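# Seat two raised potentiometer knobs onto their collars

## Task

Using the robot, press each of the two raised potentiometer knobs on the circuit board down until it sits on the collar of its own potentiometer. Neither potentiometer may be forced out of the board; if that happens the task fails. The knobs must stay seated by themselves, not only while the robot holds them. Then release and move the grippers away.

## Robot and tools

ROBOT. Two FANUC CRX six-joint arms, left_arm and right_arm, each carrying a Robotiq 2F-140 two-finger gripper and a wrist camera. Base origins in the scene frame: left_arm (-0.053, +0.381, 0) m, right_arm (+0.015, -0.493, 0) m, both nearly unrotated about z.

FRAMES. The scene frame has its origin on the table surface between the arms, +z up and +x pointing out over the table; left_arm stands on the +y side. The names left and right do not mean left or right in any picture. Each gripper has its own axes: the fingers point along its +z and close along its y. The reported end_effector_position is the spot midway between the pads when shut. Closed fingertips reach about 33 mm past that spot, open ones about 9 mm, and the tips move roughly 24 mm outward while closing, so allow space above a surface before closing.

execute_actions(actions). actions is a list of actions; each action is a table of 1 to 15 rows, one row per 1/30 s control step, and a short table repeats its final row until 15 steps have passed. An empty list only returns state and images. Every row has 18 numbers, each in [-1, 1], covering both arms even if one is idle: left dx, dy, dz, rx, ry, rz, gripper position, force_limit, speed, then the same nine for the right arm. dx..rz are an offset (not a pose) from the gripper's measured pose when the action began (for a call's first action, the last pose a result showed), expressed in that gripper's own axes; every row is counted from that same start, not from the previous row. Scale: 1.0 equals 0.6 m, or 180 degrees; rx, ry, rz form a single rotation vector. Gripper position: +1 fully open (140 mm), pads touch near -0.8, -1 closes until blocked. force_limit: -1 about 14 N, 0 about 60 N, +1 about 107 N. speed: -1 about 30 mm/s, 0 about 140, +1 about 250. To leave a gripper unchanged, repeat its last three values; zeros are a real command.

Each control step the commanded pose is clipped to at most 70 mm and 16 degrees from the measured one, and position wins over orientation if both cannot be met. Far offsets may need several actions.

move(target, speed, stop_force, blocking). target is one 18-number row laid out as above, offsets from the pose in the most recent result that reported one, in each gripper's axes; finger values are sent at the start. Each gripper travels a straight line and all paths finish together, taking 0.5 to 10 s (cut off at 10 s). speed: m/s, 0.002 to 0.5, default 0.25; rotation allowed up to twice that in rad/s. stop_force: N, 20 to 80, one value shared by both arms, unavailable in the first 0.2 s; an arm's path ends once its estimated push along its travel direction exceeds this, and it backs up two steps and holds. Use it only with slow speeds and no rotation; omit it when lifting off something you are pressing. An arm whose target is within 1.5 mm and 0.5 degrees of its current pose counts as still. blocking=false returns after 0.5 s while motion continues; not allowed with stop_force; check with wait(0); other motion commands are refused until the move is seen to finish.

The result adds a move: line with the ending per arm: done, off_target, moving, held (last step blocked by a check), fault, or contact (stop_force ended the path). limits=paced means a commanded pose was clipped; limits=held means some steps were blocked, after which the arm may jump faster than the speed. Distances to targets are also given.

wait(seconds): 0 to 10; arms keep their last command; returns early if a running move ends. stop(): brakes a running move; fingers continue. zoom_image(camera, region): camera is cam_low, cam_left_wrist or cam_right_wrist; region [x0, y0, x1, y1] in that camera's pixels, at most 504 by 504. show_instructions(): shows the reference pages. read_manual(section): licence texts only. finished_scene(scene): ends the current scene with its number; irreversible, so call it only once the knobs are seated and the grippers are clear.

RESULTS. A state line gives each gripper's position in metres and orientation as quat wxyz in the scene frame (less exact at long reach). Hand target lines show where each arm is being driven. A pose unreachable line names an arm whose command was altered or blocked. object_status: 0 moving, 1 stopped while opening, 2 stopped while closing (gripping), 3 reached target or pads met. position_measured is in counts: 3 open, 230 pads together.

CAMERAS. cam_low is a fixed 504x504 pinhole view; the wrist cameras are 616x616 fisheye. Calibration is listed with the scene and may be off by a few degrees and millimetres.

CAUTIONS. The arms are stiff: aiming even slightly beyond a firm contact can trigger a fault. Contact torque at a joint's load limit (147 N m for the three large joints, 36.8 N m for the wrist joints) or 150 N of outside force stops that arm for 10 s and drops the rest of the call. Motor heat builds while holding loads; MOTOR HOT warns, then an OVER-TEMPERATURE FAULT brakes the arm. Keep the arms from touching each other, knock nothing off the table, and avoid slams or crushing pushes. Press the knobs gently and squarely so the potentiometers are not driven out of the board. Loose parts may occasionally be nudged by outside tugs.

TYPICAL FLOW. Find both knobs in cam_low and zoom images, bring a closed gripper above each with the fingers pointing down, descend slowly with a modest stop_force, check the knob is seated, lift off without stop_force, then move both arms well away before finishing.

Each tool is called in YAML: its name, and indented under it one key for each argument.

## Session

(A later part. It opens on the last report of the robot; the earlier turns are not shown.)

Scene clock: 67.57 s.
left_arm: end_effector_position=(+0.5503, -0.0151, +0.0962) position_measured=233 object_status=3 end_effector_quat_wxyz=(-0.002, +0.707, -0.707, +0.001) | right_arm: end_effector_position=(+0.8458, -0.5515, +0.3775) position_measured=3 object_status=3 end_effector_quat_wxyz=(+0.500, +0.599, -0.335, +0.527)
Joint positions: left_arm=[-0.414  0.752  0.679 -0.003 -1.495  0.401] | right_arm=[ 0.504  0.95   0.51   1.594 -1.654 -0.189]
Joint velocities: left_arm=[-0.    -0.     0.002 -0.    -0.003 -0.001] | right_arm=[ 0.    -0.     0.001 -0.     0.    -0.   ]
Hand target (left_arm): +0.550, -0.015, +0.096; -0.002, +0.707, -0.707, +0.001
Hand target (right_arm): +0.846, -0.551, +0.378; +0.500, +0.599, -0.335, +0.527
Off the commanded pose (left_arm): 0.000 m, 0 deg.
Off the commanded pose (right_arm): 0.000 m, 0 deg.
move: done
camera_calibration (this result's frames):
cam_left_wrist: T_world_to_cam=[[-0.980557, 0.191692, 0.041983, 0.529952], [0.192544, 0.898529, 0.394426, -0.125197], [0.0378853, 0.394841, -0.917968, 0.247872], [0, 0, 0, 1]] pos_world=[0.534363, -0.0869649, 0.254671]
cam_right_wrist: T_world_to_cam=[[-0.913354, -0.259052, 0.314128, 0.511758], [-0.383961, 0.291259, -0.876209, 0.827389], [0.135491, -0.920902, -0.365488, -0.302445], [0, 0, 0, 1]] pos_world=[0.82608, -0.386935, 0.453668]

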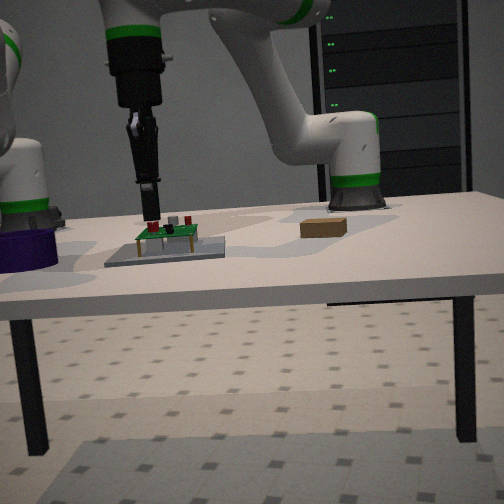

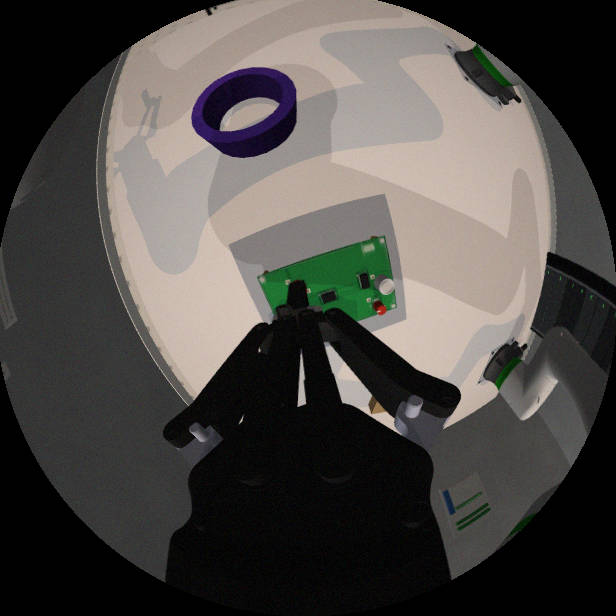

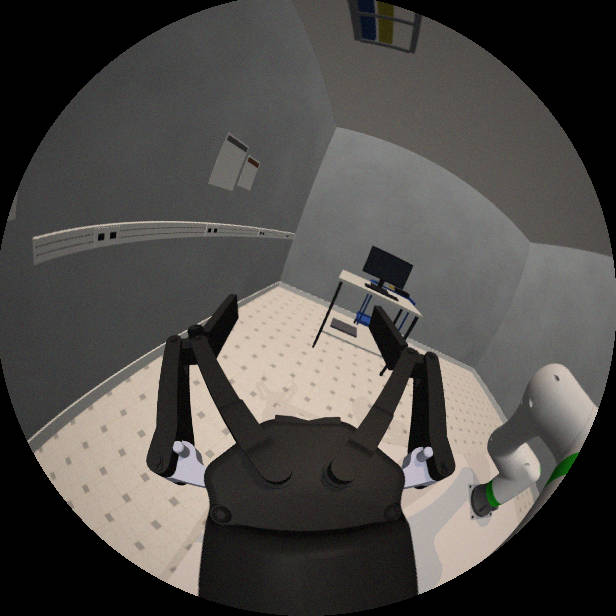

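move:
  target: [0,0,0.0177,0,0,0,-1,0,0,0,0,0,0,0,0,1,0,0]
  speed: 0.012

move:
  target: [0,0,-0.18,0,0,0,-1,0,0,0,0,0,0,0,0,1,0,0]
  speed: 0.2

zoom_image:
  camera: "cam_low"
  region: [135,208,171,238]

Scene clock: 75.00 s.
left_arm: end_effector_position=(+0.5503, -0.0151, +0.0857) position_measured=233 object_status=3 end_effector_quat_wxyz=(-0.002, +0.707, -0.707, +0.001) | right_arm: end_effector_position=(+0.8458, -0.5515, +0.3775) position_measured=3 object_status=3 end_effector_quat_wxyz=(+0.500, +0.599, -0.335, +0.527)
Joint positions: left_arm=[-0.414  0.755  0.659 -0.003 -1.472  0.401] | right_arm=[ 0.504  0.95   0.51   1.594 -1.654 -0.189]
Joint velocities: left_arm=[ 0.     0.    -0.002  0.     0.004 -0.   ] | right_arm=[-0.     0.001 -0.001  0.    -0.     0.   ]
Hand target (left_arm): +0.550, -0.015, +0.086; -0.002, +0.707, -0.707, +0.001
Hand target (right_arm): +0.846, -0.551, +0.378; +0.500, +0.599, -0.335, +0.527
Off the commanded pose (left_arm): 0.000 m, 0 deg.
Off the commanded pose (right_arm): 0.000 m, 0 deg.
move: done
camera_calibration (this result's frames):
cam_left_wrist: T_world_to_cam=[[-0.980542, 0.191767, 0.0419909, 0.530384], [0.192615, 0.898516, 0.394422, -0.121086], [0.0379075, 0.394835, -0.91797, 0.238208], [0, 0, 0, 1]] pos_world=[0.534356, -0.0869647, 0.244156]
cam_right_wrist: T_world_to_cam=[[-0.913354, -0.259052, 0.314127, 0.511758], [-0.383961, 0.291259, -0.876209, 0.827389], [0.135491, -0.920902, -0.365488, -0.302445], [0, 0, 0, 1]] pos_world=[0.82608, -0.386935, 0.453669]

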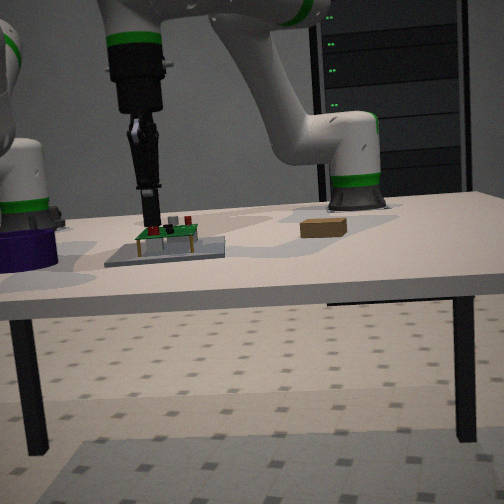

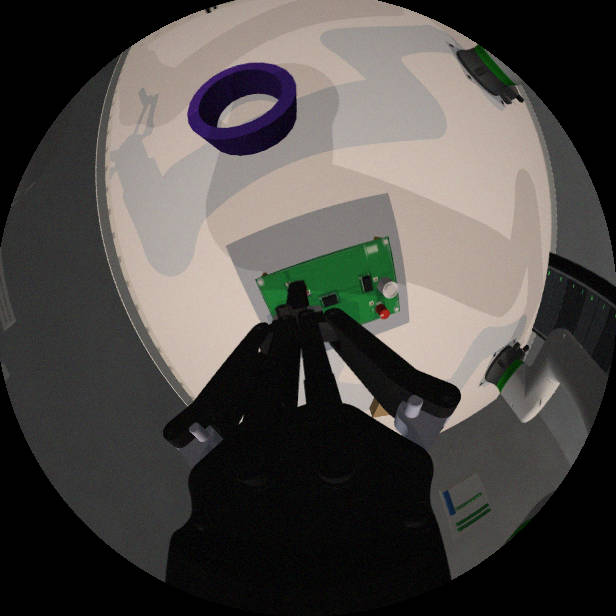

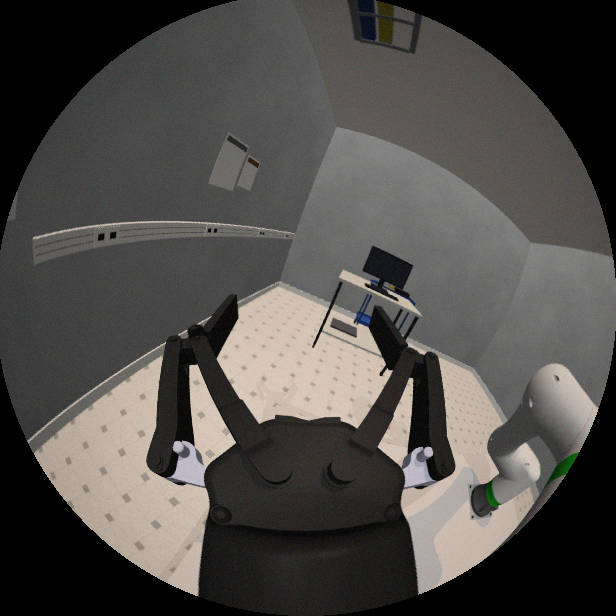

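Scene clock: 76.03 s.
left_arm: end_effector_position=(+0.5503, -0.0152, +0.1936) position_measured=233 object_status=3 end_effector_quat_wxyz=(-0.002, +0.707, -0.707, +0.001) | right_arm: end_effector_position=(+0.8458, -0.5515, +0.3775) position_measured=3 object_status=3 end_effector_quat_wxyz=(+0.500, +0.599, -0.335, +0.527)
Joint positions: left_arm=[-0.414  0.767  0.932 -0.003 -1.732  0.401] | right_arm=[ 0.504  0.95   0.51   1.594 -1.654 -0.189]
Joint velocities: left_arm=[-0.001  0.007  0.014 -0.001 -0.008  0.002] | right_arm=[-0.    -0.     0.001  0.     0.     0.   ]
Hand target (left_arm): +0.550, -0.015, +0.194; -0.002, +0.707, -0.707, +0.001
Hand target (right_arm): +0.846, -0.551, +0.378; +0.500, +0.599, -0.335, +0.527
Off the commanded pose (left_arm): 0.000 m, 0 deg.
Off the commanded pose (right_arm): 0.000 m, 0 deg.
move: done
camera_calibration (this result's frames):
cam_left_wrist: T_world_to_cam=[[-0.980686, 0.191068, 0.0417987, 0.525988], [0.191905, 0.898726, 0.394288, -0.163196], [0.0377703, 0.394695, -0.918036, 0.337372], [0, 0, 0, 1]] pos_world=[0.534405, -0.0869901, 0.352081]
cam_right_wrist: T_world_to_cam=[[-0.913354, -0.259052, 0.314127, 0.511758], [-0.383961, 0.291259, -0.876209, 0.827389], [0.135491, -0.920902, -0.365488, -0.302445], [0, 0, 0, 1]] pos_world=[0.82608, -0.386935, 0.453669]

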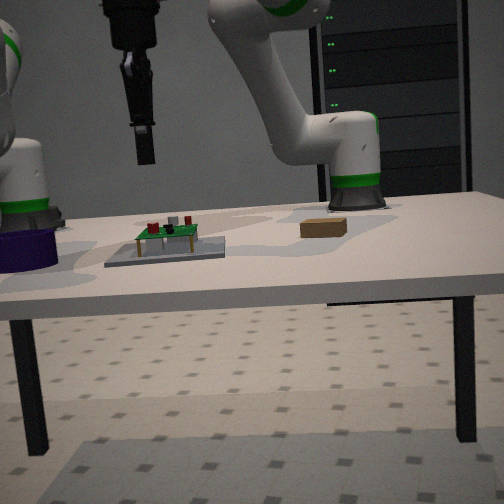

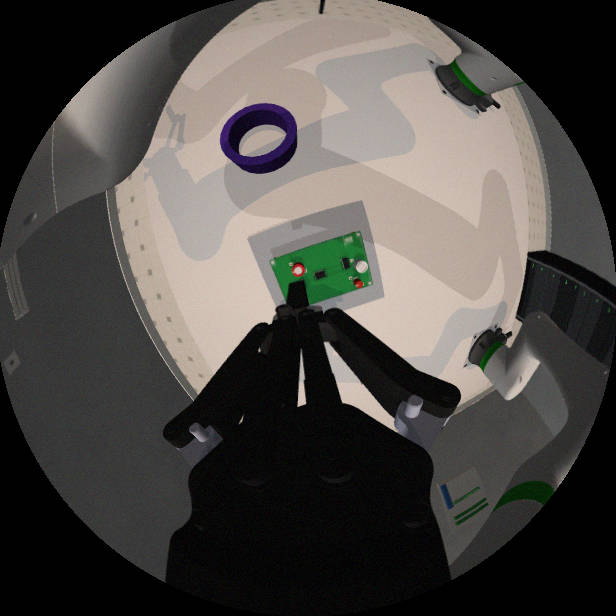

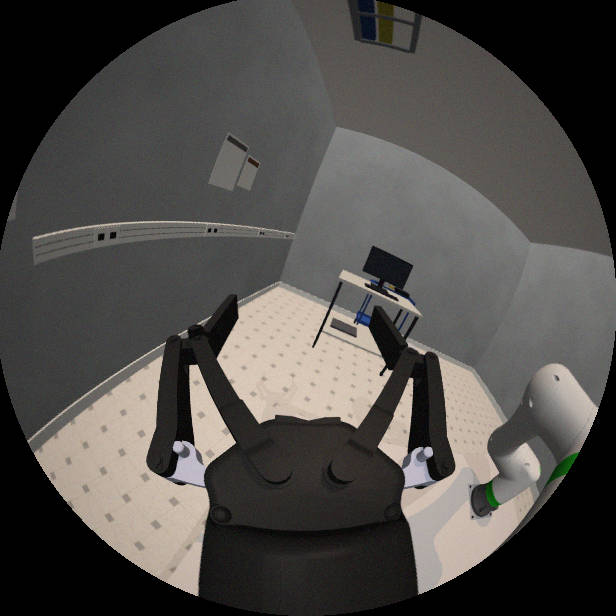

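Region (135, 208, 171, 238) of cam_low's 504x504 image, scaled by 14.000, with more detail than that image has.

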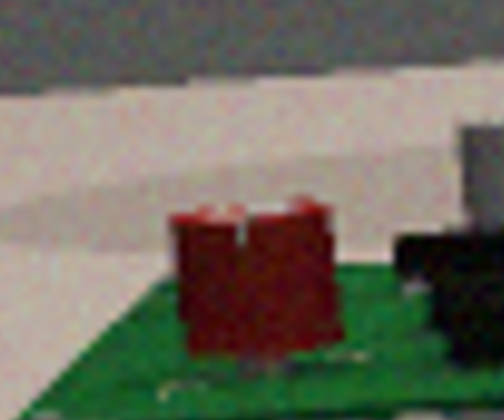

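finished_scene:
  scene: 2

The scene is finished: the task was done.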